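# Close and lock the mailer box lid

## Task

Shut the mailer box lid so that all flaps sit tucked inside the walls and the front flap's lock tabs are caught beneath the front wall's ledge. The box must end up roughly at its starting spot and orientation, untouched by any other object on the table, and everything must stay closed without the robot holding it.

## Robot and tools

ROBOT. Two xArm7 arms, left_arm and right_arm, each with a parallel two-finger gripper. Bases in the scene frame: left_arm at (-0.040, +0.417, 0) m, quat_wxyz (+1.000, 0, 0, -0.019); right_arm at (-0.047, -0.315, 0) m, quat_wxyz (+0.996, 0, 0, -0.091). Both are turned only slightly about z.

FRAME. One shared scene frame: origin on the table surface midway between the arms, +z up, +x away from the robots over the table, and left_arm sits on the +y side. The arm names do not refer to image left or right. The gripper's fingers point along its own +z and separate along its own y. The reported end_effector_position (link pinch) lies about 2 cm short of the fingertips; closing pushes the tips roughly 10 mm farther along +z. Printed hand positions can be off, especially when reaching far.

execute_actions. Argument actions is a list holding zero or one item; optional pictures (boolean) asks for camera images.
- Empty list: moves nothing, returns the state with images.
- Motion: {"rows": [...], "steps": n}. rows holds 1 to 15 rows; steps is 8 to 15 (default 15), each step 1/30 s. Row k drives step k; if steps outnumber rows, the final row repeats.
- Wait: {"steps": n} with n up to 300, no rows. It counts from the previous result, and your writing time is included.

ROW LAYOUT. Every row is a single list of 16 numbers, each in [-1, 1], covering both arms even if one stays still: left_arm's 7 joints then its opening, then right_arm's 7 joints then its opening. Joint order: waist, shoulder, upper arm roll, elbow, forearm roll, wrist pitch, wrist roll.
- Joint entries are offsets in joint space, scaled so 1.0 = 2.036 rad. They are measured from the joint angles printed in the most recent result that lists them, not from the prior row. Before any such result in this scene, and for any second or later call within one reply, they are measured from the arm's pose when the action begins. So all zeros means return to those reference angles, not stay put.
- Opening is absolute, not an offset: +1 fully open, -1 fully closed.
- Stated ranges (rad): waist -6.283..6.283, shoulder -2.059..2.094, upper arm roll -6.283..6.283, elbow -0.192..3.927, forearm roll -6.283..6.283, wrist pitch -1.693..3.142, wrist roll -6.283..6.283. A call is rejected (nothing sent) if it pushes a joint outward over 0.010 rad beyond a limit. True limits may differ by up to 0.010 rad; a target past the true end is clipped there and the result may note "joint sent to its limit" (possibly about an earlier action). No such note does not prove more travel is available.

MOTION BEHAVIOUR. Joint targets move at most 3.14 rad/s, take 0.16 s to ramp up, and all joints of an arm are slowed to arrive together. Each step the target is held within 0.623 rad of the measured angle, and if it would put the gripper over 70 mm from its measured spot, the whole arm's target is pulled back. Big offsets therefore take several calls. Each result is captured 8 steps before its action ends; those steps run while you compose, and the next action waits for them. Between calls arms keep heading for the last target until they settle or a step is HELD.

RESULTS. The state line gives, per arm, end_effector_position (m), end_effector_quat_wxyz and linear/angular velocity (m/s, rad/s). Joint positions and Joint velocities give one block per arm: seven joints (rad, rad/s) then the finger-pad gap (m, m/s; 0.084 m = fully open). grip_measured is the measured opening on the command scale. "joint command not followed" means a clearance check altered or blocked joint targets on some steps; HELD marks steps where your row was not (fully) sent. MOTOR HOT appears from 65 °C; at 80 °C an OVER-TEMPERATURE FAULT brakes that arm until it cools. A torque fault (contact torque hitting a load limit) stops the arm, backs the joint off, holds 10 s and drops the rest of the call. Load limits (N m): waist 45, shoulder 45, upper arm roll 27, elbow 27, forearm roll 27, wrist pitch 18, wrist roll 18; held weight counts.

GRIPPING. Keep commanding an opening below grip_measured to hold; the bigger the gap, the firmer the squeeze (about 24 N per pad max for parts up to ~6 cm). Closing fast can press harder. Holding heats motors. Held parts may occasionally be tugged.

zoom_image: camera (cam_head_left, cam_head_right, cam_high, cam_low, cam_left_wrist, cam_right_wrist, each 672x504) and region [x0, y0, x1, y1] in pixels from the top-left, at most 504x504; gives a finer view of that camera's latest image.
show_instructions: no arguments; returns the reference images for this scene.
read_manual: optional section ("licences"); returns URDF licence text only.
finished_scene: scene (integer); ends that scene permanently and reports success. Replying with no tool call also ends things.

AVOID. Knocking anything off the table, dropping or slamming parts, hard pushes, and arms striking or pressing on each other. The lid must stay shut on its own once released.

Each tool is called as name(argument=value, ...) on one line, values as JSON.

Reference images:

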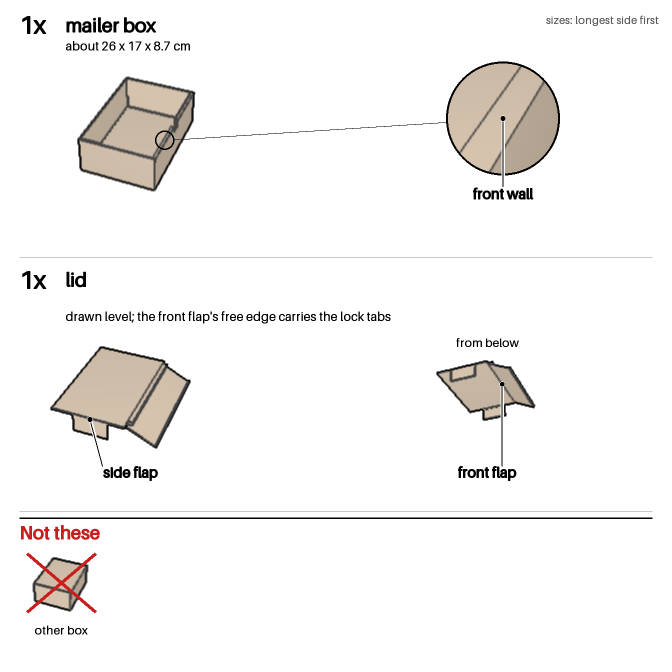

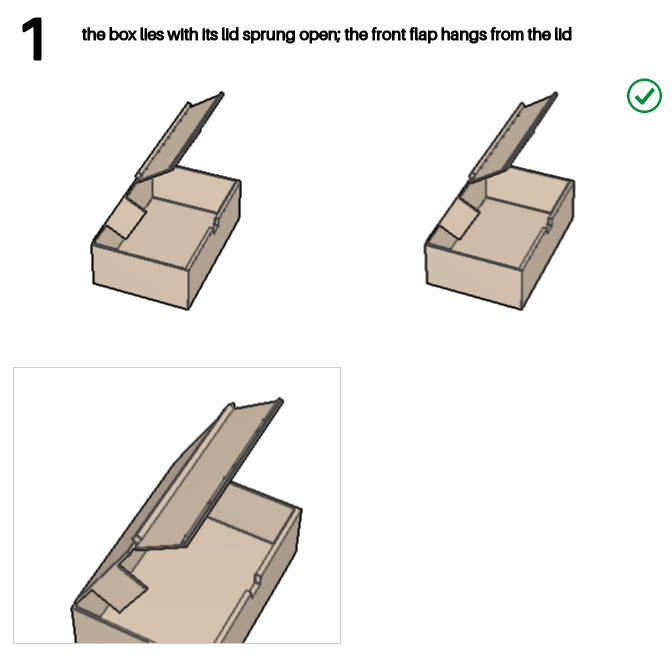

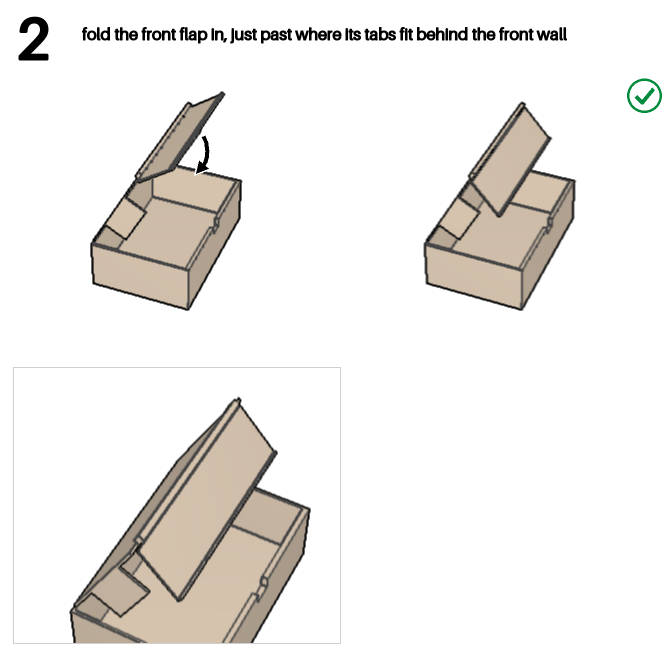

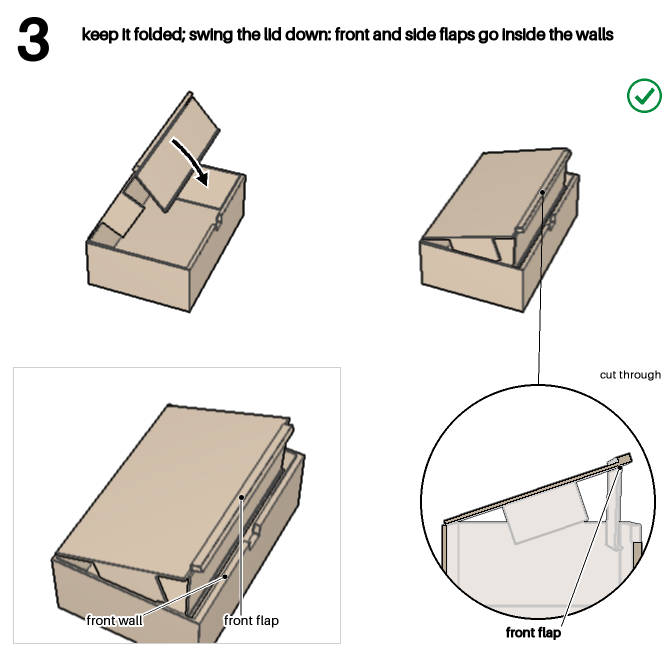

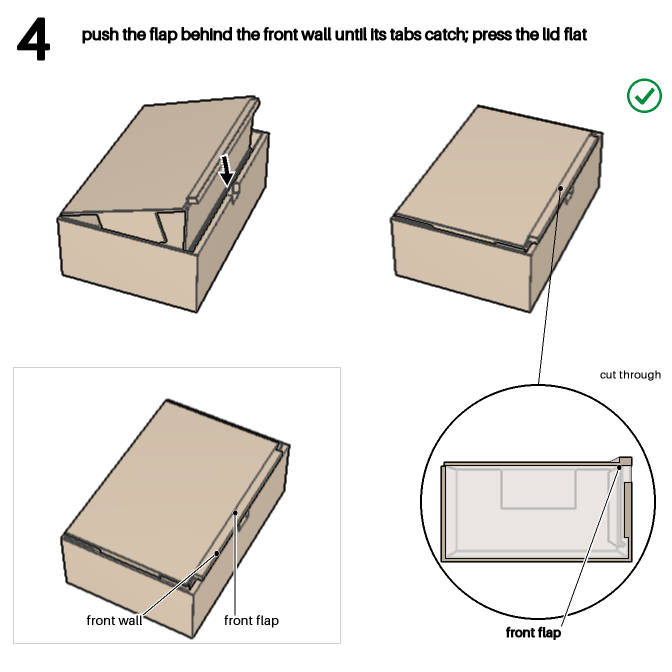

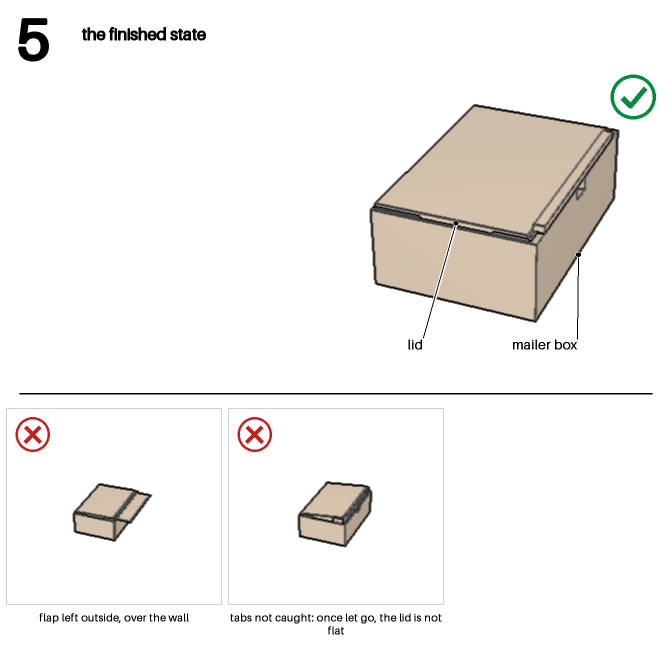

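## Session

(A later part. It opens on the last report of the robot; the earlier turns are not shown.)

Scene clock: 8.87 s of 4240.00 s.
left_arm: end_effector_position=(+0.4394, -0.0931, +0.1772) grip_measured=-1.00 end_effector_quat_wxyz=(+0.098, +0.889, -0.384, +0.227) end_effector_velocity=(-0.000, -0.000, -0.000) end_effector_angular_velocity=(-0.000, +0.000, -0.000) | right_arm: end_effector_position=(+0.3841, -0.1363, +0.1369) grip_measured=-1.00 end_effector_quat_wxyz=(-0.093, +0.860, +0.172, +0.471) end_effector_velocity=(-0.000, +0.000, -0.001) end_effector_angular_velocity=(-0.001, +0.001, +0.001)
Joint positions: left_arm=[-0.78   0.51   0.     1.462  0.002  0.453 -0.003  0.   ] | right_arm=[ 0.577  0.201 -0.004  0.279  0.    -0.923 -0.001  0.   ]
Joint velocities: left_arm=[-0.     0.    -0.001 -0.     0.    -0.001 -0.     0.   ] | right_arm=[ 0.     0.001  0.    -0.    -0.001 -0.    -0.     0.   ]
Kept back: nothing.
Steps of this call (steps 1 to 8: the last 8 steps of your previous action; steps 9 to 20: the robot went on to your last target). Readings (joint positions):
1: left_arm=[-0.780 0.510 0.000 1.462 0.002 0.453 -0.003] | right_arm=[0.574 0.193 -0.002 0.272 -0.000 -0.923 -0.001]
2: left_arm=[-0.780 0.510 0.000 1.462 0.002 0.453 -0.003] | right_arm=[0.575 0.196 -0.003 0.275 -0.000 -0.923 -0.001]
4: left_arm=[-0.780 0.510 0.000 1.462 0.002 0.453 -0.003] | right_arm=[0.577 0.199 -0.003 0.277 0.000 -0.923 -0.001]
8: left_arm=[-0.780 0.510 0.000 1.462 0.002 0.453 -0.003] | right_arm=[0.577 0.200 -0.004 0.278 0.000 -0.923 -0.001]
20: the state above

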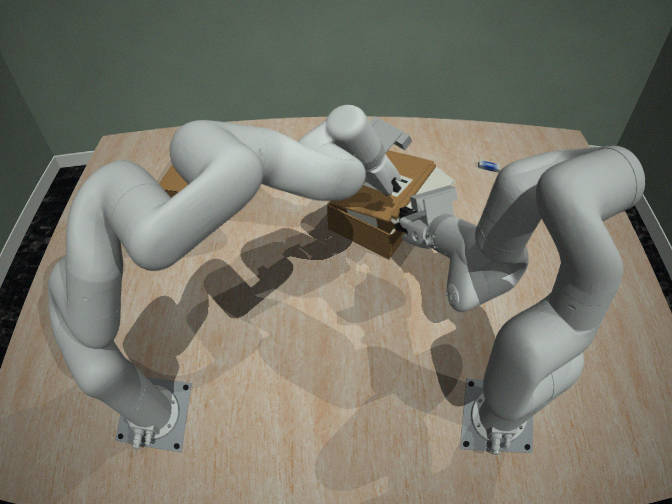

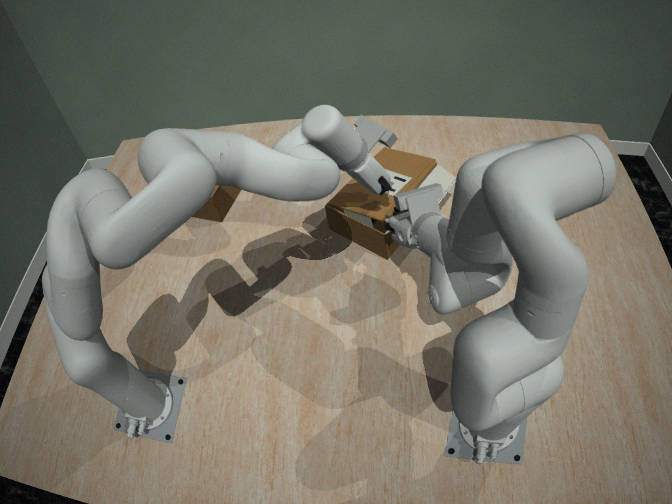

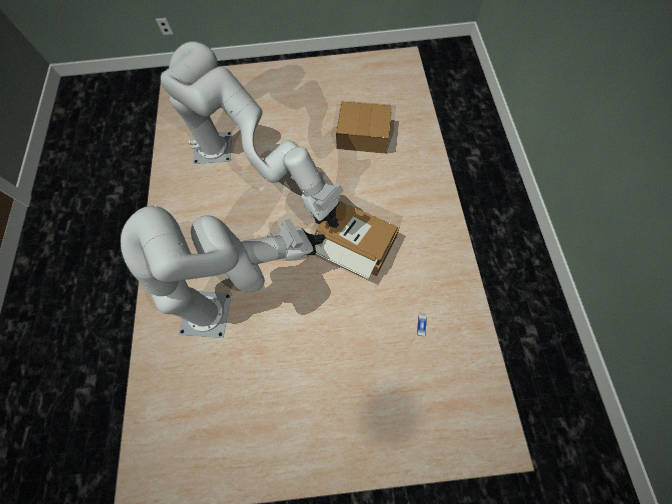

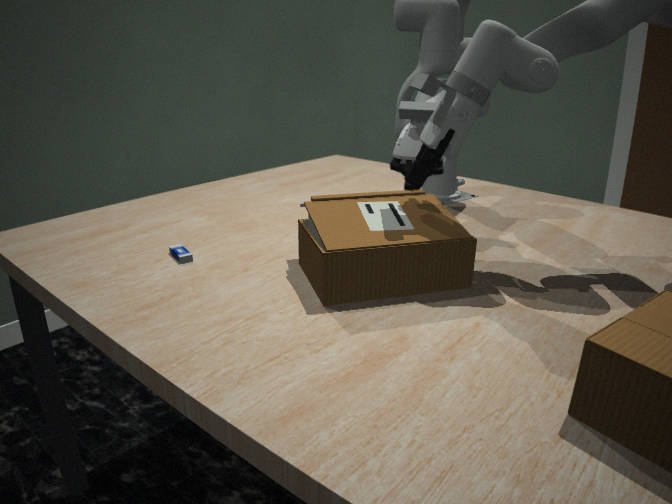

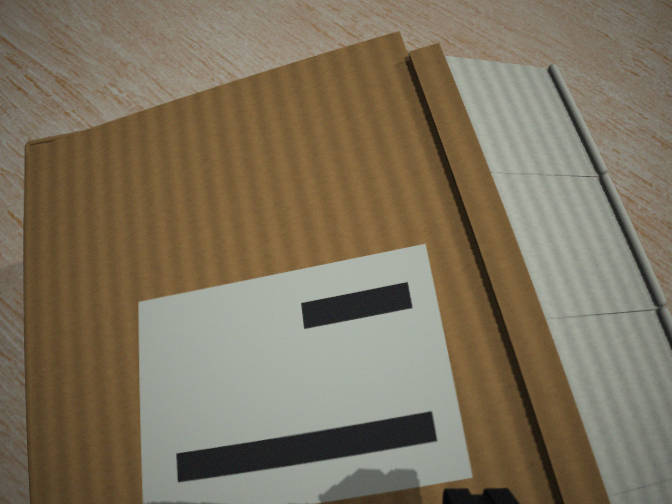

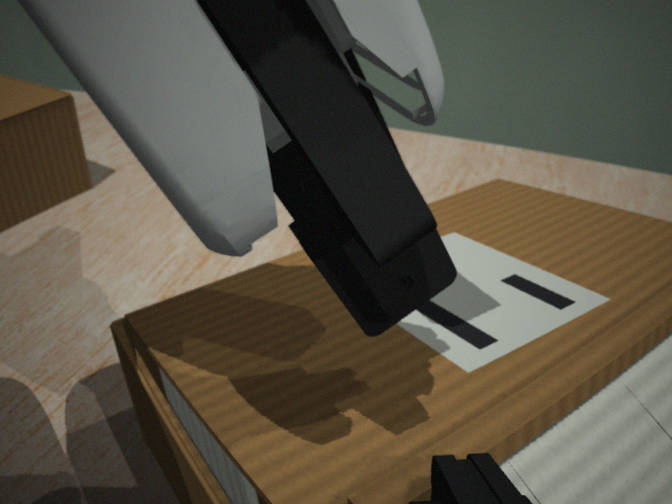

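execute_actions(actions=[{"rows":[[0.12,0,0,0,0,0,0,-1,-0.168,-0.243,0,0.012,0,0.255,0,-1]]}])

execute_actions(actions=[{"steps":22}])

execute_actions(actions=[{"rows":[[0,-0.012,0,-0.226,0,-0.215,0,-1,0,0,0,0,0,0,0,-1]]}])

execute_actions(actions=[{"steps":22}])

execute_actions(actions=[{"rows":[[-0.01,0.003,0,0.005,0,0.002,0,-1,0,0,0,0,0,0,0,-1],[-0.01,0.003,0,0.005,0,0.002,0,-1,0,0,0,0,0,0,0,-1],[-0.02,0.005,0,0.009,0,0.004,0,-1,0,0,0,0,0,0,0,-1],[-0.02,0.005,0,0.009,0,0.004,0,-1,0,0,0,0,0,0,0,-1],[-0.03,0.008,0,0.014,0,0.006,0,-1,0,0,0,0,0,0,0,-1],[-0.03,0.008,0,0.014,0,0.006,0,-1,0,0,0,0,0,0,0,-1],[-0.04,0.01,0,0.018,0,0.008,0,-1,0,0,0,0,0,0,0,-1],[-0.04,0.01,0,0.018,0,0.008,0,-1,0,0,0,0,0,0,0,-1],[-0.0506,0.013,0,0.023,0,0.01,0,-1,0,0,0,0,0,0,0,-1]]}])

execute_actions(actions=[{"steps":20}], pictures=true)

Scene clock: 10.70 s of 4240.00 s.
left_arm: end_effector_position=(+0.4935, -0.0364, +0.1773) grip_measured=-1.00 end_effector_quat_wxyz=(+0.085, +0.909, -0.334, +0.232) end_effector_velocity=(+0.331, +0.391, -0.002) end_effector_angular_velocity=(+0.034, -0.024, +0.728) | right_arm: end_effector_position=(+0.4117, -0.1853, +0.1758) grip_measured=-1.00 end_effector_quat_wxyz=(-0.065, +0.868, +0.121, +0.477) end_effector_velocity=(+0.142, -0.329, +0.261) end_effector_angular_velocity=(+0.019, -0.049, -0.746)
Joint positions: left_arm=[-0.67   0.51   0.003  1.463  0.002  0.452 -0.003  0.   ] | right_arm=[ 0.461  0.032 -0.004  0.289  0.    -0.747 -0.001  0.   ]
Joint velocities: left_arm=[ 0.648  0.001  0.09  -0.002 -0.004  0.002  0.001  0.   ] | right_arm=[-0.728 -1.053 -0.015  0.071  0.004  1.071 -0.     0.   ]
Steps of this call (steps 1 to 15: the robot went on to your last target; steps 16 to 48: nothing new was sent; steps 49 to 55: the first 7 steps of this action). Readings (joint positions):
49: left_arm=[-0.780 0.510 0.000 1.462 0.002 0.453 -0.003] | right_arm=[0.577 0.200 -0.004 0.279 0.000 -0.923 -0.001]
50: left_arm=[-0.775 0.510 -0.002 1.462 0.002 0.453 -0.002] | right_arm=[0.573 0.195 -0.003 0.279 -0.000 -0.915 -0.001]
52: left_arm=[-0.740 0.510 -0.009 1.463 0.002 0.453 -0.002] | right_arm=[0.539 0.145 0.000 0.279 -0.001 -0.858 -0.002]
55: the state above

Scene clock: 11.43 s of 4240.00 s.
left_arm: end_effector_position=(+0.5484, +0.0377, +0.1772) grip_measured=-1.00 end_effector_quat_wxyz=(+0.070, +0.930, -0.273, +0.237) end_effector_velocity=(-0.000, -0.001, +0.000) end_effector_angular_velocity=(-0.001, -0.001, -0.002) | right_arm: end_effector_position=(+0.4269, -0.2903, +0.2512) grip_measured=-1.00 end_effector_quat_wxyz=(-0.012, +0.877, +0.023, +0.480) end_effector_velocity=(+0.001, -0.003, +0.004) end_effector_angular_velocity=(+0.001, -0.008, -0.008)
Joint positions: left_arm=[-0.536  0.51   0.     1.462  0.002  0.453 -0.003  0.   ] | right_arm=[ 0.236 -0.293 -0.003  0.303  0.    -0.404 -0.001  0.   ]
Joint velocities: left_arm=[ 0.001 -0.    -0.002  0.     0.    -0.001  0.001  0.   ] | right_arm=[-0.005 -0.006 -0.002  0.003  0.001 -0.     0.     0.   ]
Kept back: nothing.
Steps of this call (steps 1 to 8: the last 8 steps of your previous action; steps 9 to 22: the robot went on to your last target). Readings (joint positions):
1: left_arm=[-0.649 0.510 0.004 1.463 0.002 0.452 -0.003] | right_arm=[0.437 -0.003 -0.004 0.291 0.000 -0.711 -0.001]
2: left_arm=[-0.628 0.510 0.004 1.463 0.002 0.453 -0.003] | right_arm=[0.413 -0.037 -0.004 0.292 0.000 -0.675 -0.001]
4: left_arm=[-0.588 0.510 0.002 1.463 0.002 0.453 -0.003] | right_arm=[0.366 -0.106 -0.004 0.295 0.000 -0.603 -0.001]
8: left_arm=[-0.541 0.510 0.006 1.462 0.002 0.453 -0.003] | right_arm=[0.276 -0.236 -0.005 0.302 0.001 -0.468 -0.001]
22: the state above

Scene clock: 11.67 s of 4240.00 s.
left_arm: end_effector_position=(+0.5217, +0.0546, +0.1236) grip_measured=-1.00 end_effector_quat_wxyz=(+0.070, +0.930, -0.274, +0.237) end_effector_velocity=(-0.231, +0.147, -0.411) end_effector_angular_velocity=(+0.102, +0.162, -0.002) | right_arm: end_effector_position=(+0.4268, -0.2902, +0.2511) grip_measured=-1.00 end_effector_quat_wxyz=(-0.012, +0.877, +0.023, +0.480) end_effector_velocity=(+0.000, +0.000, -0.000) end_effector_angular_velocity=(+0.000, +0.001, +0.001)
Joint positions: left_arm=[-0.536  0.5    0.     1.273  0.002  0.274 -0.003  0.   ] | right_arm=[ 0.236 -0.293 -0.003  0.303  0.    -0.404 -0.001  0.   ]
Joint velocities: left_arm=[-0.     0.014 -0.001 -1.251 -0.001 -1.074  0.     0.   ] | right_arm=[ 0.001  0.001 -0.     0.001 -0.     0.001  0.001  0.   ]
Steps of this call (steps 1 to 7: the first 7 steps of this action). Readings (joint positions):
1: left_arm=[-0.536 0.510 0.000 1.462 0.002 0.452 -0.002] | right_arm=[0.236 -0.293 -0.003 0.304 0.000 -0.404 -0.001]
2: left_arm=[-0.536 0.509 0.000 1.456 0.002 0.444 -0.002] | right_arm=[0.236 -0.293 -0.003 0.304 0.000 -0.404 -0.001]
4: left_arm=[-0.536 0.503 0.000 1.405 0.002 0.388 -0.002] | right_arm=[0.236 -0.293 -0.003 0.303 0.000 -0.404 -0.001]
7: the state above

Scene clock: 12.40 s of 4240.00 s.
left_arm: end_effector_position=(+0.4706, +0.0876, +0.0584) grip_measured=-1.00 end_effector_quat_wxyz=(+0.070, +0.929, -0.274, +0.238) end_effector_velocity=(-0.002, +0.001, -0.002) end_effector_angular_velocity=(+0.002, +0.004, +0.000) | right_arm: end_effector_position=(+0.4269, -0.2903, +0.2512) grip_measured=-1.00 end_effector_quat_wxyz=(-0.012, +0.877, +0.023, +0.480) end_effector_velocity=(+0.000, -0.001, +0.000) end_effector_angular_velocity=(+0.000, -0.001, -0.002)
Joint positions: left_arm=[-0.536  0.486  0.     1.003  0.002  0.015 -0.002  0.   ] | right_arm=[ 0.236 -0.293 -0.003  0.303  0.    -0.404 -0.001  0.   ]
Joint velocities: left_arm=[ 0.     0.001 -0.001 -0.004 -0.001  0.     0.     0.   ] | right_arm=[-0.002  0.    -0.     0.001 -0.    -0.     0.     0.   ]
Kept back: nothing.
Steps of this call (steps 1 to 8: the last 8 steps of your previous action; steps 9 to 22: the robot went on to your last target). Readings (joint positions):
1: left_arm=[-0.536 0.500 0.000 1.233 0.002 0.238 -0.003] | right_arm=[0.236 -0.293 -0.003 0.303 0.000 -0.404 -0.001]
2: left_arm=[-0.536 0.499 0.000 1.194 0.002 0.201 -0.003] | right_arm=[0.236 -0.293 -0.003 0.303 0.000 -0.404 -0.001]
4: left_arm=[-0.536 0.493 0.000 1.118 0.002 0.127 -0.003] | right_arm=[0.236 -0.293 -0.003 0.303 0.000 -0.404 -0.001]
8: left_arm=[-0.536 0.489 0.000 1.020 0.002 0.037 -0.003] | right_arm=[0.236 -0.293 -0.003 0.303 0.000 -0.404 -0.001]
22: the state above

Scene clock: 12.63 s of 4240.00 s.
left_arm: end_effector_position=(+0.4607, +0.0647, +0.0585) grip_measured=-1.00 end_effector_quat_wxyz=(+0.075, +0.923, -0.292, +0.237) end_effector_velocity=(-0.088, -0.181, +0.001) end_effector_angular_velocity=(-0.013, +0.004, -0.321) | right_arm: end_effector_position=(+0.4269, -0.2903, +0.2512) grip_measured=-1.00 end_effector_quat_wxyz=(-0.012, +0.877, +0.023, +0.480) end_effector_velocity=(-0.000, +0.000, -0.001) end_effector_angular_velocity=(+0.000, +0.002, +0.000)
Joint positions: left_arm=[-0.577  0.496  0.     1.022  0.002  0.023 -0.002  0.   ] | right_arm=[ 0.236 -0.293 -0.003  0.303  0.    -0.404 -0.001  0.   ]
Joint velocities: left_arm=[-0.293  0.071 -0.03   0.128  0.003  0.053 -0.001  0.   ] | right_arm=[ 0.001  0.001 -0.     0.     0.001  0.002 -0.     0.   ]
Steps of this call (steps 1 to 7: the first 7 steps of this action). Readings (joint positions):
1: left_arm=[-0.537 0.486 0.000 1.003 0.002 0.015 -0.003] | right_arm=[0.236 -0.293 -0.003 0.303 0.000 -0.404 -0.001]
2: left_arm=[-0.539 0.487 0.001 1.004 0.002 0.016 -0.003] | right_arm=[0.236 -0.293 -0.003 0.303 0.000 -0.404 -0.001]
4: left_arm=[-0.550 0.490 0.002 1.010 0.002 0.018 -0.003] | right_arm=[0.236 -0.293 -0.003 0.303 0.000 -0.404 -0.001]
7: the state above

Scene clock: 13.30 s of 4240.00 s.
left_arm: end_effector_position=(+0.4431, +0.0303, +0.0582) grip_measured=-1.00 end_effector_quat_wxyz=(+0.082, +0.914, -0.321, +0.234) end_effector_velocity=(-0.002, -0.003, +0.000) end_effector_angular_velocity=(-0.002, -0.000, -0.005) | right_arm: end_effector_position=(+0.4269, -0.2903, +0.2512) grip_measured=-1.00 end_effector_quat_wxyz=(-0.012, +0.877, +0.023, +0.480) end_effector_velocity=(-0.000, -0.001, -0.000) end_effector_angular_velocity=(+0.000, -0.000, -0.002)
Joint positions: left_arm=[-0.639  0.512  0.001  1.05   0.002  0.035 -0.002  0.   ] | right_arm=[ 0.236 -0.293 -0.003  0.303  0.    -0.404 -0.001  0.   ]
Joint velocities: left_arm=[-0.002  0.    -0.003  0.001 -0.    -0.001  0.001  0.   ] | right_arm=[-0.002 -0.    -0.    -0.    -0.    -0.     0.     0.   ]
Kept back: nothing.
Steps of this call (steps 1 to 8: the last 8 steps of your previous action; steps 9 to 20: the robot went on to your last target). Readings (joint positions):
1: left_arm=[-0.587 0.499 -0.000 1.026 0.002 0.025 -0.002] | right_arm=[0.236 -0.293 -0.003 0.303 0.000 -0.404 -0.001]
2: left_arm=[-0.597 0.501 -0.001 1.030 0.002 0.027 -0.002] | right_arm=[0.236 -0.293 -0.003 0.303 0.000 -0.404 -0.001]
4: left_arm=[-0.617 0.506 -0.000 1.039 0.002 0.031 -0.002] | right_arm=[0.236 -0.293 -0.003 0.303 0.000 -0.404 -0.001]
8: left_arm=[-0.637 0.511 -0.002 1.048 0.002 0.034 -0.002] | right_arm=[0.236 -0.293 -0.003 0.303 0.000 -0.404 -0.001]
20: the state above

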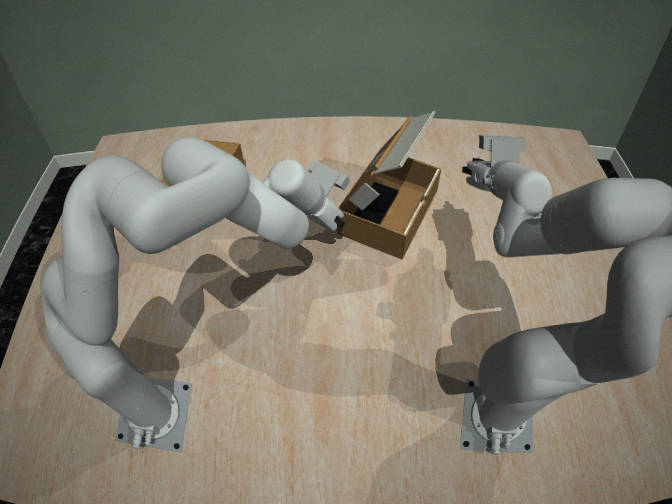

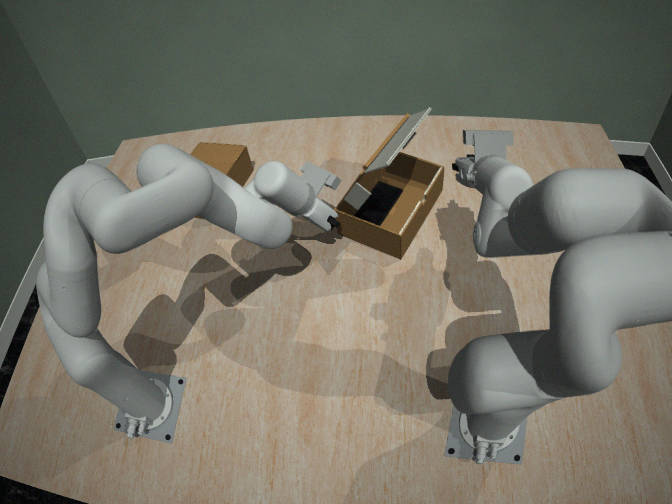

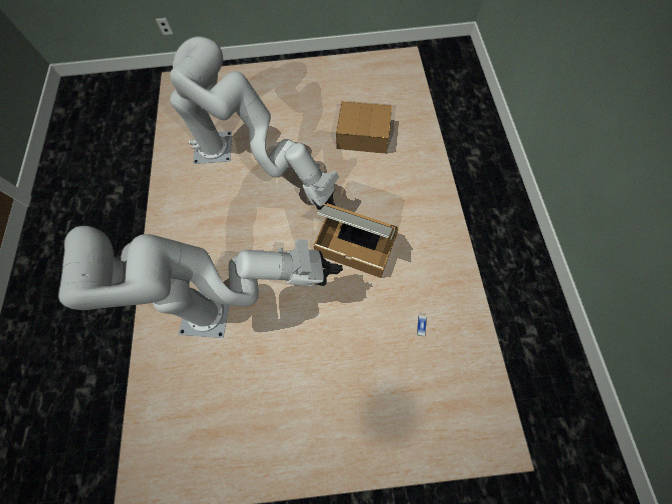

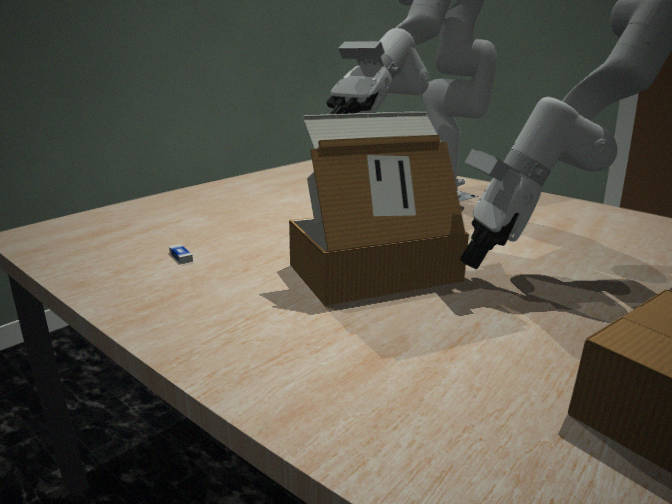

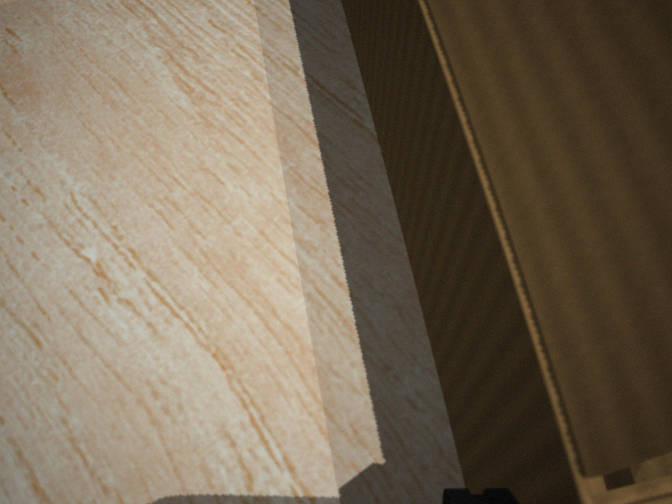

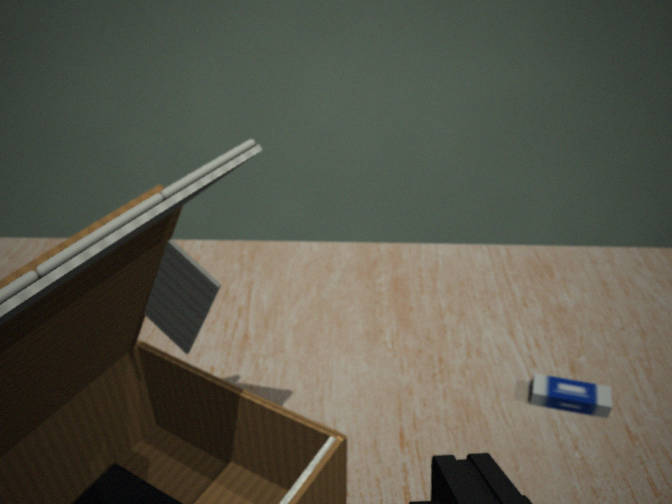

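execute_actions(actions=[{"rows":[[0.1,0,0,0,0,0,0,-1,0,0,0,0,0,0,0,-1],[0.1,0,0,0,0,0,0,-1,0,0,0,0,0,0,0,-1],[0.1,0,0,0,0,0,0,-1,0,0,0,0,0,0,0,-1],[0.1,0,0,0,0,0,0,-1,0,0,0,0,0,0,0,-1],[0.1,0,0,0,0,0,0,-1,0,0,0,0,0,0,0,-1],[0.1,0,0,0,0,0,0,-1,0,0,0,0,0,0,0,-1],[0.1,-0.017,0,-0.197,0,-0.62,0,0.6,0,0,0,0,0,0,0,-1]]}])

execute_actions(actions=[{"steps":40}])

execute_actions(actions=[{"rows":[[-0.158,0,0,0,0,0,0,0.6,0,0,0,0,0,0,0,-1]]}])

execute_actions(actions=[{"steps":22}], pictures=true)

Scene clock: 15.83 s of 4240.00 s.
left_arm: end_effector_position=(+0.4876, +0.0925, +0.0588) grip_measured=-0.88 end_effector_quat_wxyz=(+0.067, +0.932, -0.264, +0.240) end_effector_velocity=(+0.249, +0.409, -0.000) end_effector_angular_velocity=(+0.013, -0.069, +0.763) | right_arm: end_effector_position=(+0.4269, -0.2903, +0.2512) grip_measured=-1.00 end_effector_quat_wxyz=(-0.012, +0.877, +0.023, +0.480) end_effector_velocity=(+0.000, +0.000, -0.001) end_effector_angular_velocity=(+0.001, +0.002, +0.000)
Joint positions: left_arm=[-0.518  0.512  0.004  1.05   0.002  0.034 -0.003  0.005] | right_arm=[ 0.236 -0.293 -0.003  0.303  0.    -0.404 -0.001  0.   ]
Joint velocities: left_arm=[ 0.66  -0.003  0.108 -0.047 -0.009 -0.096 -0.001  0.218] | right_arm=[ 0.001  0.001 -0.     0.    -0.     0.002  0.001  0.   ]
Steps of this call (steps 1 to 15: the robot went on to your last target; steps 16 to 69: nothing new was sent; steps 70 to 76: the first 7 steps of this action). Readings (joint positions):
70: left_arm=[-0.639 0.512 0.000 1.050 0.002 0.035 -0.002] | right_arm=[0.236 -0.293 -0.003 0.303 0.000 -0.404 -0.001]
71: left_arm=[-0.634 0.512 -0.002 1.050 0.002 0.035 -0.002] | right_arm=[0.236 -0.293 -0.003 0.303 0.000 -0.404 -0.001]
73: left_arm=[-0.595 0.512 -0.009 1.050 0.003 0.035 -0.002] | right_arm=[0.236 -0.293 -0.003 0.303 0.000 -0.404 -0.001]
76: the state above

Scene clock: 17.17 s of 4240.00 s.
left_arm: end_effector_position=(+0.4737, +0.1547, +0.2103) grip_measured=+0.59 end_effector_quat_wxyz=(+0.151, +0.744, -0.179, +0.625) end_effector_velocity=(+0.000, +0.001, -0.000) end_effector_angular_velocity=(+0.002, -0.000, +0.000) | right_arm: end_effector_position=(+0.4269, -0.2903, +0.2512) grip_measured=-1.00 end_effector_quat_wxyz=(-0.012, +0.877, +0.023, +0.480) end_effector_velocity=(-0.000, +0.001, -0.000) end_effector_angular_velocity=(-0.000, +0.001, +0.001)
Joint positions: left_arm=[-0.435  0.478  0.001  0.649  0.002 -1.227 -0.002  0.069] | right_arm=[ 0.236 -0.293 -0.003  0.303  0.    -0.404 -0.001  0.   ]
Joint velocities: left_arm=[ 0.002 -0.     0.    -0.     0.001  0.     0.001 -0.   ] | right_arm=[ 0.001 -0.001  0.     0.     0.     0.003 -0.     0.   ]
Kept back: nothing.
Steps of this call (steps 1 to 8: the last 8 steps of your previous action; steps 9 to 40: the robot went on to your last target). Readings (joint positions):
1: left_arm=[-0.500 0.511 0.007 1.046 0.001 0.026 -0.003] | right_arm=[0.236 -0.293 -0.003 0.303 0.000 -0.404 -0.001]
2: left_arm=[-0.488 0.510 0.009 1.033 0.001 0.003 -0.003] | right_arm=[0.236 -0.293 -0.003 0.303 0.000 -0.404 -0.001]
4: left_arm=[-0.474 0.503 0.005 0.972 0.001 -0.096 -0.003] | right_arm=[0.236 -0.293 -0.003 0.303 0.000 -0.404 -0.001]
8: left_arm=[-0.454 0.491 -0.002 0.772 0.002 -0.449 -0.002] | right_arm=[0.236 -0.293 -0.003 0.303 0.000 -0.404 -0.001]
40: the state above

Scene clock: 17.40 s of 4240.00 s.
left_arm: end_effector_position=(+0.4329, +0.0867, +0.2104) grip_measured=+0.59 end_effector_quat_wxyz=(+0.194, +0.730, -0.229, +0.613) end_effector_velocity=(-0.268, -0.382, -0.000) end_effector_angular_velocity=(-0.007, +0.007, -0.810) | right_arm: end_effector_position=(+0.4269, -0.2903, +0.2512) grip_measured=-1.00 end_effector_quat_wxyz=(-0.012, +0.877, +0.023, +0.480) end_effector_velocity=(+0.000, +0.001, +0.001) end_effector_angular_velocity=(+0.000, -0.002, +0.001)
Joint positions: left_arm=[-0.571  0.478 -0.001  0.649  0.002 -1.227 -0.002  0.069] | right_arm=[ 0.236 -0.293 -0.003  0.303  0.    -0.404 -0.001  0.   ]
Joint velocities: left_arm=[-0.783 -0.001 -0.025 -0.002  0.004  0.     0.001  0.   ] | right_arm=[ 0.002 -0.001  0.     0.     0.001 -0.001 -0.     0.   ]
Steps of this call (steps 1 to 7: the first 7 steps of this action). Readings (joint positions):
1: left_arm=[-0.436 0.478 0.001 0.649 0.002 -1.227 -0.003] | right_arm=[0.236 -0.293 -0.003 0.303 0.000 -0.404 -0.001]
2: left_arm=[-0.441 0.478 0.003 0.649 0.002 -1.227 -0.003] | right_arm=[0.236 -0.293 -0.003 0.303 0.000 -0.404 -0.001]
4: left_arm=[-0.485 0.478 0.007 0.649 0.001 -1.227 -0.003] | right_arm=[0.236 -0.293 -0.003 0.303 0.000 -0.404 -0.001]
7: the state above

Scene clock: 18.13 s of 4240.00 s.
left_arm: end_effector_position=(+0.3646, +0.0061, +0.2103) grip_measured=+0.59 end_effector_quat_wxyz=(+0.249, +0.706, -0.296, +0.593) end_effector_velocity=(-0.002, -0.002, -0.000) end_effector_angular_velocity=(-0.000, +0.000, -0.004) | right_arm: end_effector_position=(+0.4269, -0.2903, +0.2512) grip_measured=-1.00 end_effector_quat_wxyz=(-0.012, +0.877, +0.023, +0.480) end_effector_velocity=(+0.000, -0.000, -0.000) end_effector_angular_velocity=(+0.001, -0.000, -0.001)
Joint positions: left_arm=[-0.757  0.478  0.001  0.648  0.002 -1.227 -0.003  0.069] | right_arm=[ 0.236 -0.293 -0.003  0.303  0.    -0.404 -0.001  0.   ]
Joint velocities: left_arm=[-0.003  0.    -0.001 -0.     0.    -0.     0.     0.   ] | right_arm=[-0.     0.001  0.     0.    -0.    -0.001  0.001  0.   ]
Kept back: nothing.
Steps of this call (steps 1 to 8: the last 8 steps of your previous action; steps 9 to 22: the robot went on to your last target). Readings (joint positions):
1: left_arm=[-0.597 0.478 -0.001 0.649 0.002 -1.227 -0.002] | right_arm=[0.236 -0.293 -0.003 0.303 0.000 -0.404 -0.001]
2: left_arm=[-0.622 0.478 -0.000 0.649 0.002 -1.227 -0.002] | right_arm=[0.236 -0.293 -0.003 0.303 0.000 -0.404 -0.001]
4: left_arm=[-0.675 0.478 0.000 0.649 0.002 -1.227 -0.002] | right_arm=[0.236 -0.293 -0.003 0.303 0.000 -0.404 -0.001]
8: left_arm=[-0.744 0.477 -0.003 0.648 0.003 -1.227 -0.002] | right_arm=[0.236 -0.293 -0.003 0.303 0.000 -0.404 -0.001]
22: the state above

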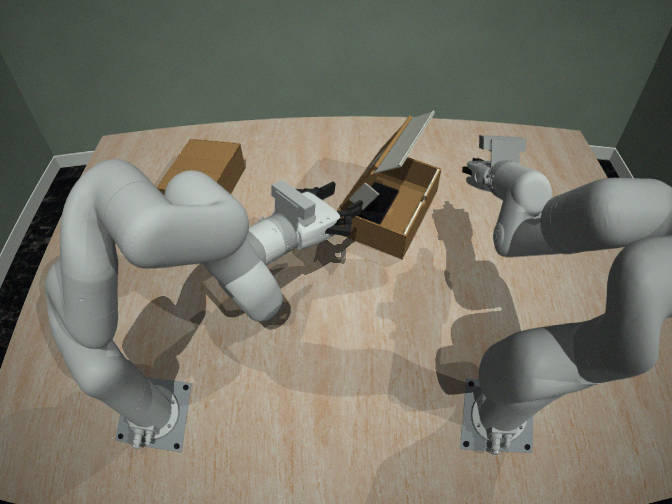

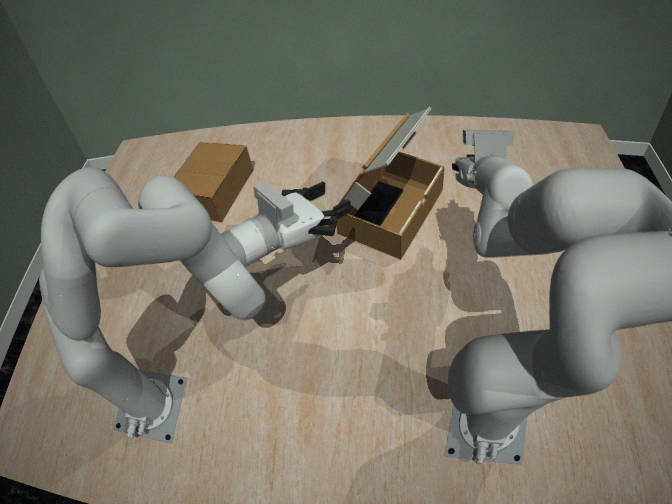

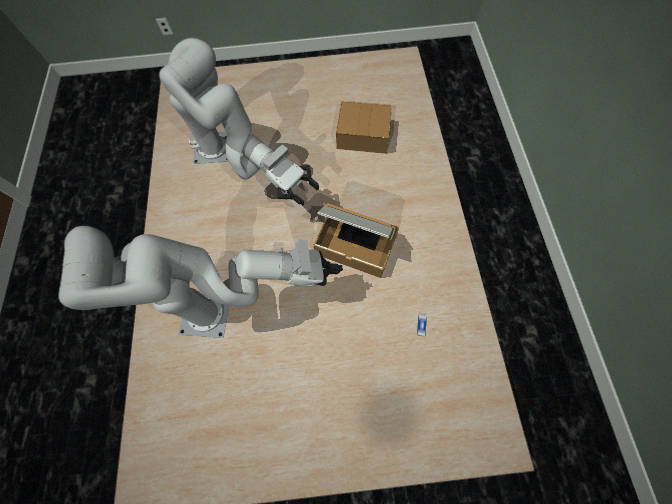

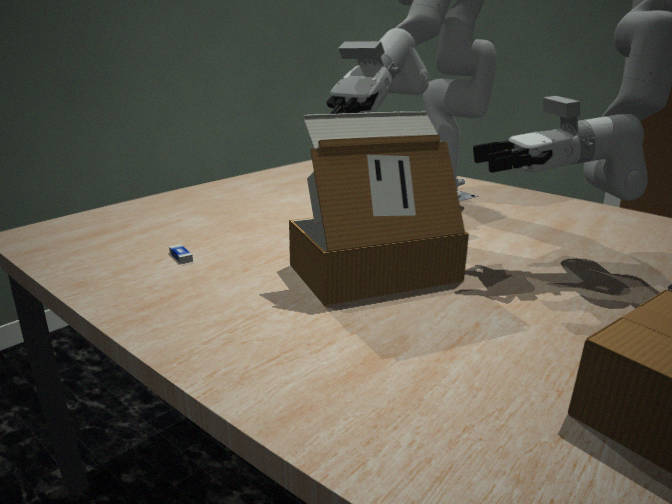

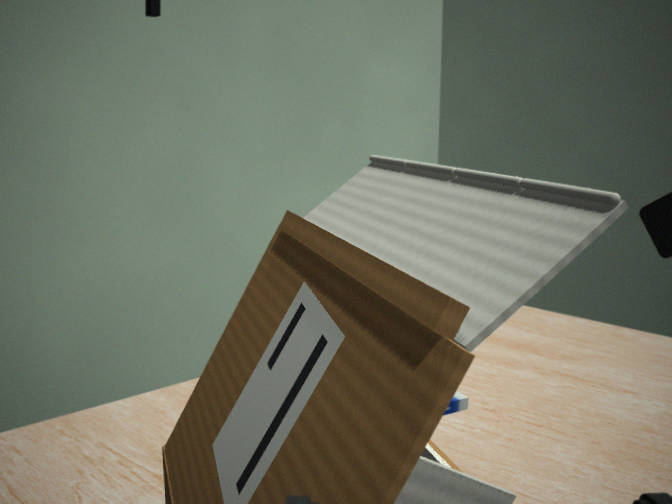

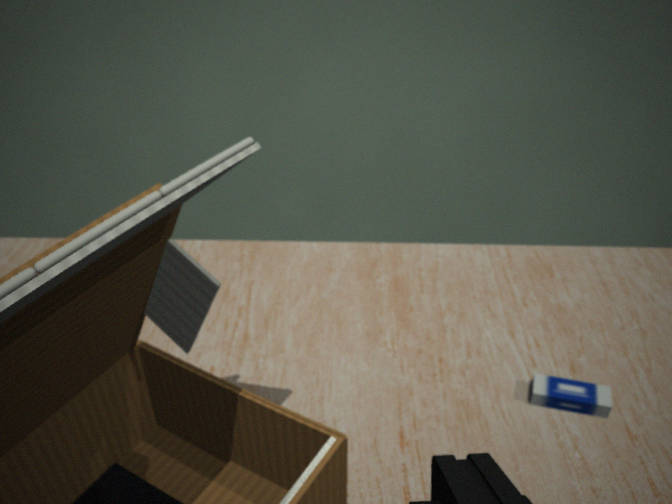

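execute_actions(actions=[{"rows":[[-0.005,-0.015,0,0,0,0.015,0.22,0,0,0.068,0,0.187,0,0.119,0,-1]]}])

execute_actions(actions=[{"steps":20}])

execute_actions(actions=[{"rows":[[0,0.061,0,0.133,0,0.07,0,0,0.104,0,0,0,0,0,0,-1]]}])

execute_actions(actions=[{"steps":22}], pictures=true)

Scene clock: 19.40 s of 4240.00 s.
left_arm: end_effector_position=(+0.3631, +0.0025, +0.2160) grip_measured=+0.00 end_effector_quat_wxyz=(+0.170, +0.659, -0.389, +0.620) end_effector_velocity=(-0.013, -0.032, +0.056) end_effector_angular_velocity=(+1.305, -1.387, -0.389) | right_arm: end_effector_position=(+0.4768, -0.2878, +0.2881) grip_measured=-1.00 end_effector_quat_wxyz=(-0.012, +0.877, +0.023, +0.481) end_effector_velocity=(+0.321, +0.017, +0.280) end_effector_angular_velocity=(+0.003, -0.090, +0.001)
Joint positions: left_arm=[-0.763  0.459  0.001  0.648  0.002 -1.208  0.265  0.044] | right_arm=[ 0.236 -0.221 -0.003  0.503  0.    -0.279 -0.001  0.   ]
Joint velocities: left_arm=[-0.047 -0.149 -0.007  0.009  0.002  0.129  1.935 -0.011] | right_arm=[ 0.     0.451  0.     1.333 -0.001  0.792  0.001  0.   ]
Steps of this call (steps 1 to 15: the robot went on to your last target; steps 16 to 31: nothing new was sent; steps 32 to 38: the first 7 steps of this action). Readings (joint positions):
32: left_arm=[-0.757 0.478 0.001 0.648 0.002 -1.227 -0.002] | right_arm=[0.236 -0.293 -0.003 0.304 0.000 -0.404 -0.001]
33: left_arm=[-0.757 0.477 0.001 0.648 0.002 -1.226 0.007] | right_arm=[0.236 -0.291 -0.003 0.309 0.000 -0.399 -0.001]
35: left_arm=[-0.758 0.473 0.001 0.648 0.002 -1.222 0.069] | right_arm=[0.236 -0.270 -0.003 0.362 0.000 -0.361 -0.001]
38: the state above

Scene clock: 20.07 s of 4240.00 s.
left_arm: end_effector_position=(+0.3622, +0.0002, +0.2200) grip_measured=-0.01 end_effector_quat_wxyz=(+0.115, +0.621, -0.448, +0.633) end_effector_velocity=(-0.000, -0.000, +0.000) end_effector_angular_velocity=(+0.000, -0.001, -0.001) | right_arm: end_effector_position=(+0.5178, -0.2857, +0.3215) grip_measured=-1.00 end_effector_quat_wxyz=(-0.012, +0.877, +0.023, +0.480) end_effector_velocity=(+0.001, +0.000, +0.001) end_effector_angular_velocity=(+0.000, +0.000, +0.001)
Joint positions: left_arm=[-0.767  0.447  0.001  0.648  0.002 -1.196  0.445  0.044] | right_arm=[ 0.236 -0.155 -0.003  0.684  0.    -0.162 -0.001  0.   ]
Joint velocities: left_arm=[ 0.    -0.    -0.001 -0.     0.    -0.     0.001 -0.   ] | right_arm=[ 0.001  0.001  0.     0.003  0.     0.002 -0.     0.   ]
Kept back: nothing.
Steps of this call (steps 1 to 8: the last 8 steps of your previous action; steps 9 to 20: the robot went on to your last target). Readings (joint positions):
1: left_arm=[-0.764 0.455 0.001 0.649 0.002 -1.205 0.324] | right_arm=[0.236 -0.206 -0.003 0.546 0.000 -0.253 -0.001]
2: left_arm=[-0.765 0.451 0.001 0.649 0.002 -1.201 0.370] | right_arm=[0.236 -0.192 -0.003 0.586 0.000 -0.228 -0.001]
4: left_arm=[-0.767 0.448 0.001 0.649 0.002 -1.198 0.419] | right_arm=[0.236 -0.171 -0.003 0.645 0.000 -0.191 -0.001]
8: left_arm=[-0.767 0.447 0.001 0.648 0.002 -1.196 0.442] | right_arm=[0.236 -0.157 -0.003 0.677 0.000 -0.167 -0.001]
20: the state above

Scene clock: 20.30 s of 4240.00 s.
left_arm: end_effector_position=(+0.4010, -0.0400, +0.2224) grip_measured=-0.01 end_effector_quat_wxyz=(+0.115, +0.619, -0.447, +0.635) end_effector_velocity=(+0.199, -0.203, +0.019) end_effector_angular_velocity=(-0.032, -0.033, +0.004) | right_arm: end_effector_position=(+0.5086, -0.2087, +0.3215) grip_measured=-1.00 end_effector_quat_wxyz=(-0.045, +0.873, +0.083, +0.478) end_effector_velocity=(-0.085, +0.443, -0.001) end_effector_angular_velocity=(-0.011, -0.000, +0.798)
Joint positions: left_arm=[-0.767  0.539  0.001  0.852  0.002 -1.091  0.445  0.044] | right_arm=[ 0.37  -0.155 -0.     0.684 -0.    -0.162 -0.001  0.   ]
Joint velocities: left_arm=[ 0.002  0.493  0.002  1.073  0.     0.533 -0.001 -0.   ] | right_arm=[ 0.751 -0.002  0.044 -0.004 -0.007  0.     0.     0.   ]
Steps of this call (steps 1 to 7: the first 7 steps of this action). Readings (joint positions):
1: left_arm=[-0.767 0.447 0.001 0.649 0.002 -1.196 0.445] | right_arm=[0.236 -0.155 -0.003 0.684 0.000 -0.162 -0.001]
2: left_arm=[-0.767 0.450 0.001 0.655 0.002 -1.192 0.445] | right_arm=[0.242 -0.155 -0.005 0.684 0.000 -0.162 -0.001]
4: left_arm=[-0.767 0.475 0.001 0.711 0.002 -1.161 0.445] | right_arm=[0.287 -0.155 -0.010 0.684 0.001 -0.162 -0.001]
7: the state above

Scene clock: 21.03 s of 4240.00 s.
left_arm: end_effector_position=(+0.4133, -0.0528, +0.2221) grip_measured=-0.01 end_effector_quat_wxyz=(+0.115, +0.620, -0.447, +0.635) end_effector_velocity=(+0.000, +0.000, -0.000) end_effector_angular_velocity=(+0.001, +0.001, +0.001) | right_arm: end_effector_position=(+0.4992, -0.1678, +0.3215) grip_measured=-1.00 end_effector_quat_wxyz=(-0.063, +0.870, +0.115, +0.476) end_effector_velocity=(-0.001, +0.002, -0.000) end_effector_angular_velocity=(+0.000, +0.001, +0.003)
Joint positions: left_arm=[-0.767  0.571  0.001  0.919  0.002 -1.054  0.445  0.044] | right_arm=[ 0.448 -0.155 -0.003  0.684  0.    -0.162 -0.001  0.   ]
Joint velocities: left_arm=[ 0.     0.     0.     0.    -0.     0.001 -0.    -0.   ] | right_arm=[ 0.002  0.     0.001 -0.001  0.     0.     0.001  0.   ]
Kept back: nothing.
Steps of this call (steps 1 to 8: the last 8 steps of your previous action; steps 9 to 22: the robot went on to your last target). Readings (joint positions):
1: left_arm=[-0.767 0.553 0.001 0.881 0.002 -1.076 0.445] | right_arm=[0.394 -0.155 0.000 0.684 -0.000 -0.162 -0.001]
2: left_arm=[-0.767 0.561 0.001 0.898 0.002 -1.067 0.445] | right_arm=[0.413 -0.155 0.001 0.684 -0.000 -0.162 -0.001]
4: left_arm=[-0.767 0.568 0.001 0.911 0.002 -1.059 0.445] | right_arm=[0.435 -0.155 0.001 0.684 -0.000 -0.162 -0.001]
8: left_arm=[-0.767 0.570 0.001 0.917 0.002 -1.055 0.445] | right_arm=[0.445 -0.155 -0.004 0.684 0.000 -0.162 -0.001]
22: the state above

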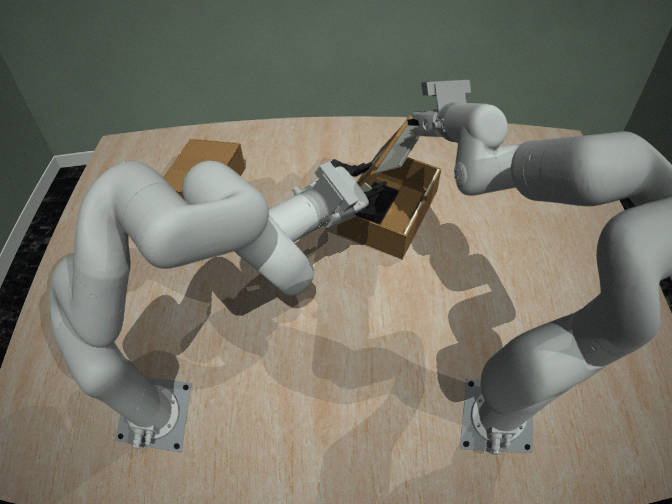

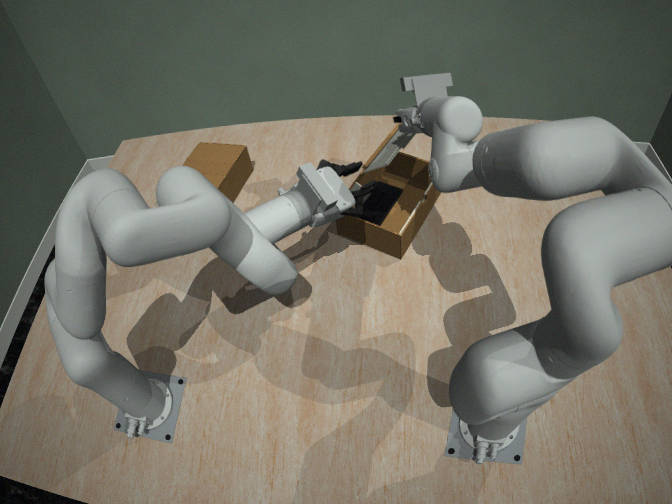

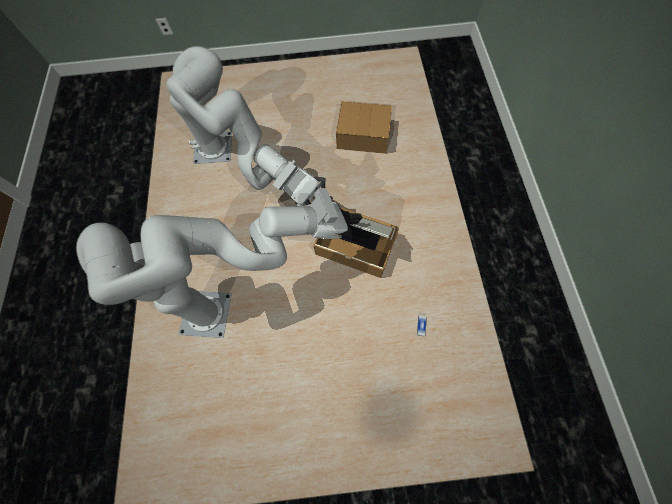

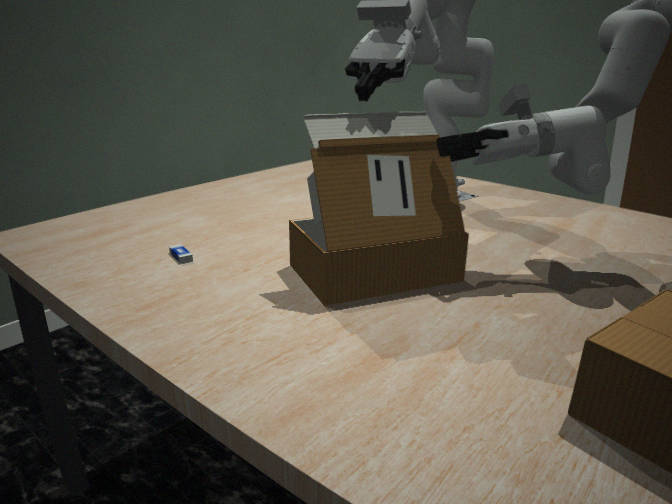

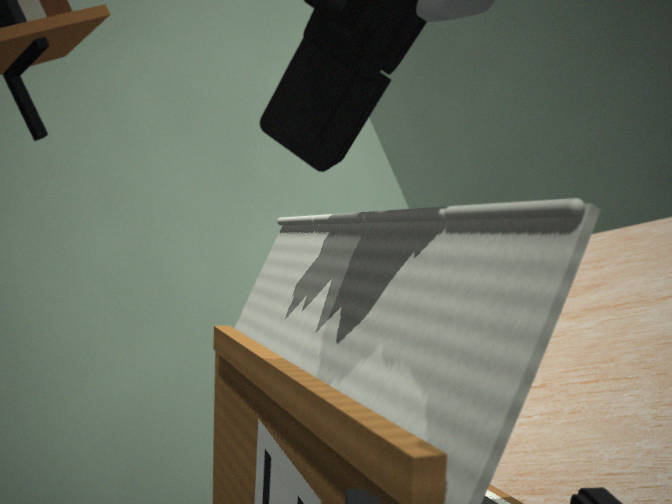

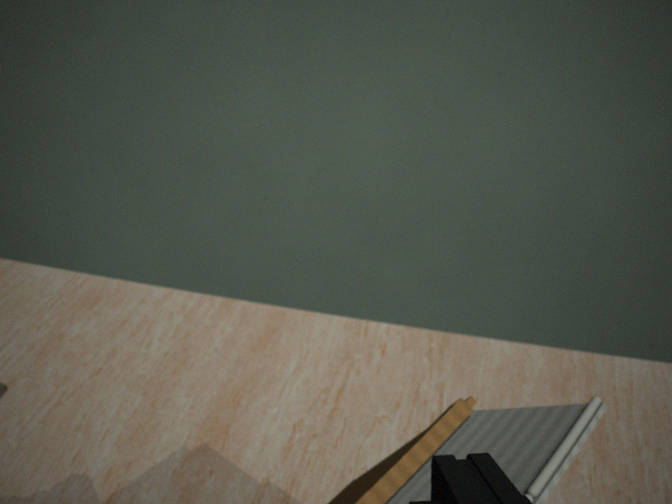

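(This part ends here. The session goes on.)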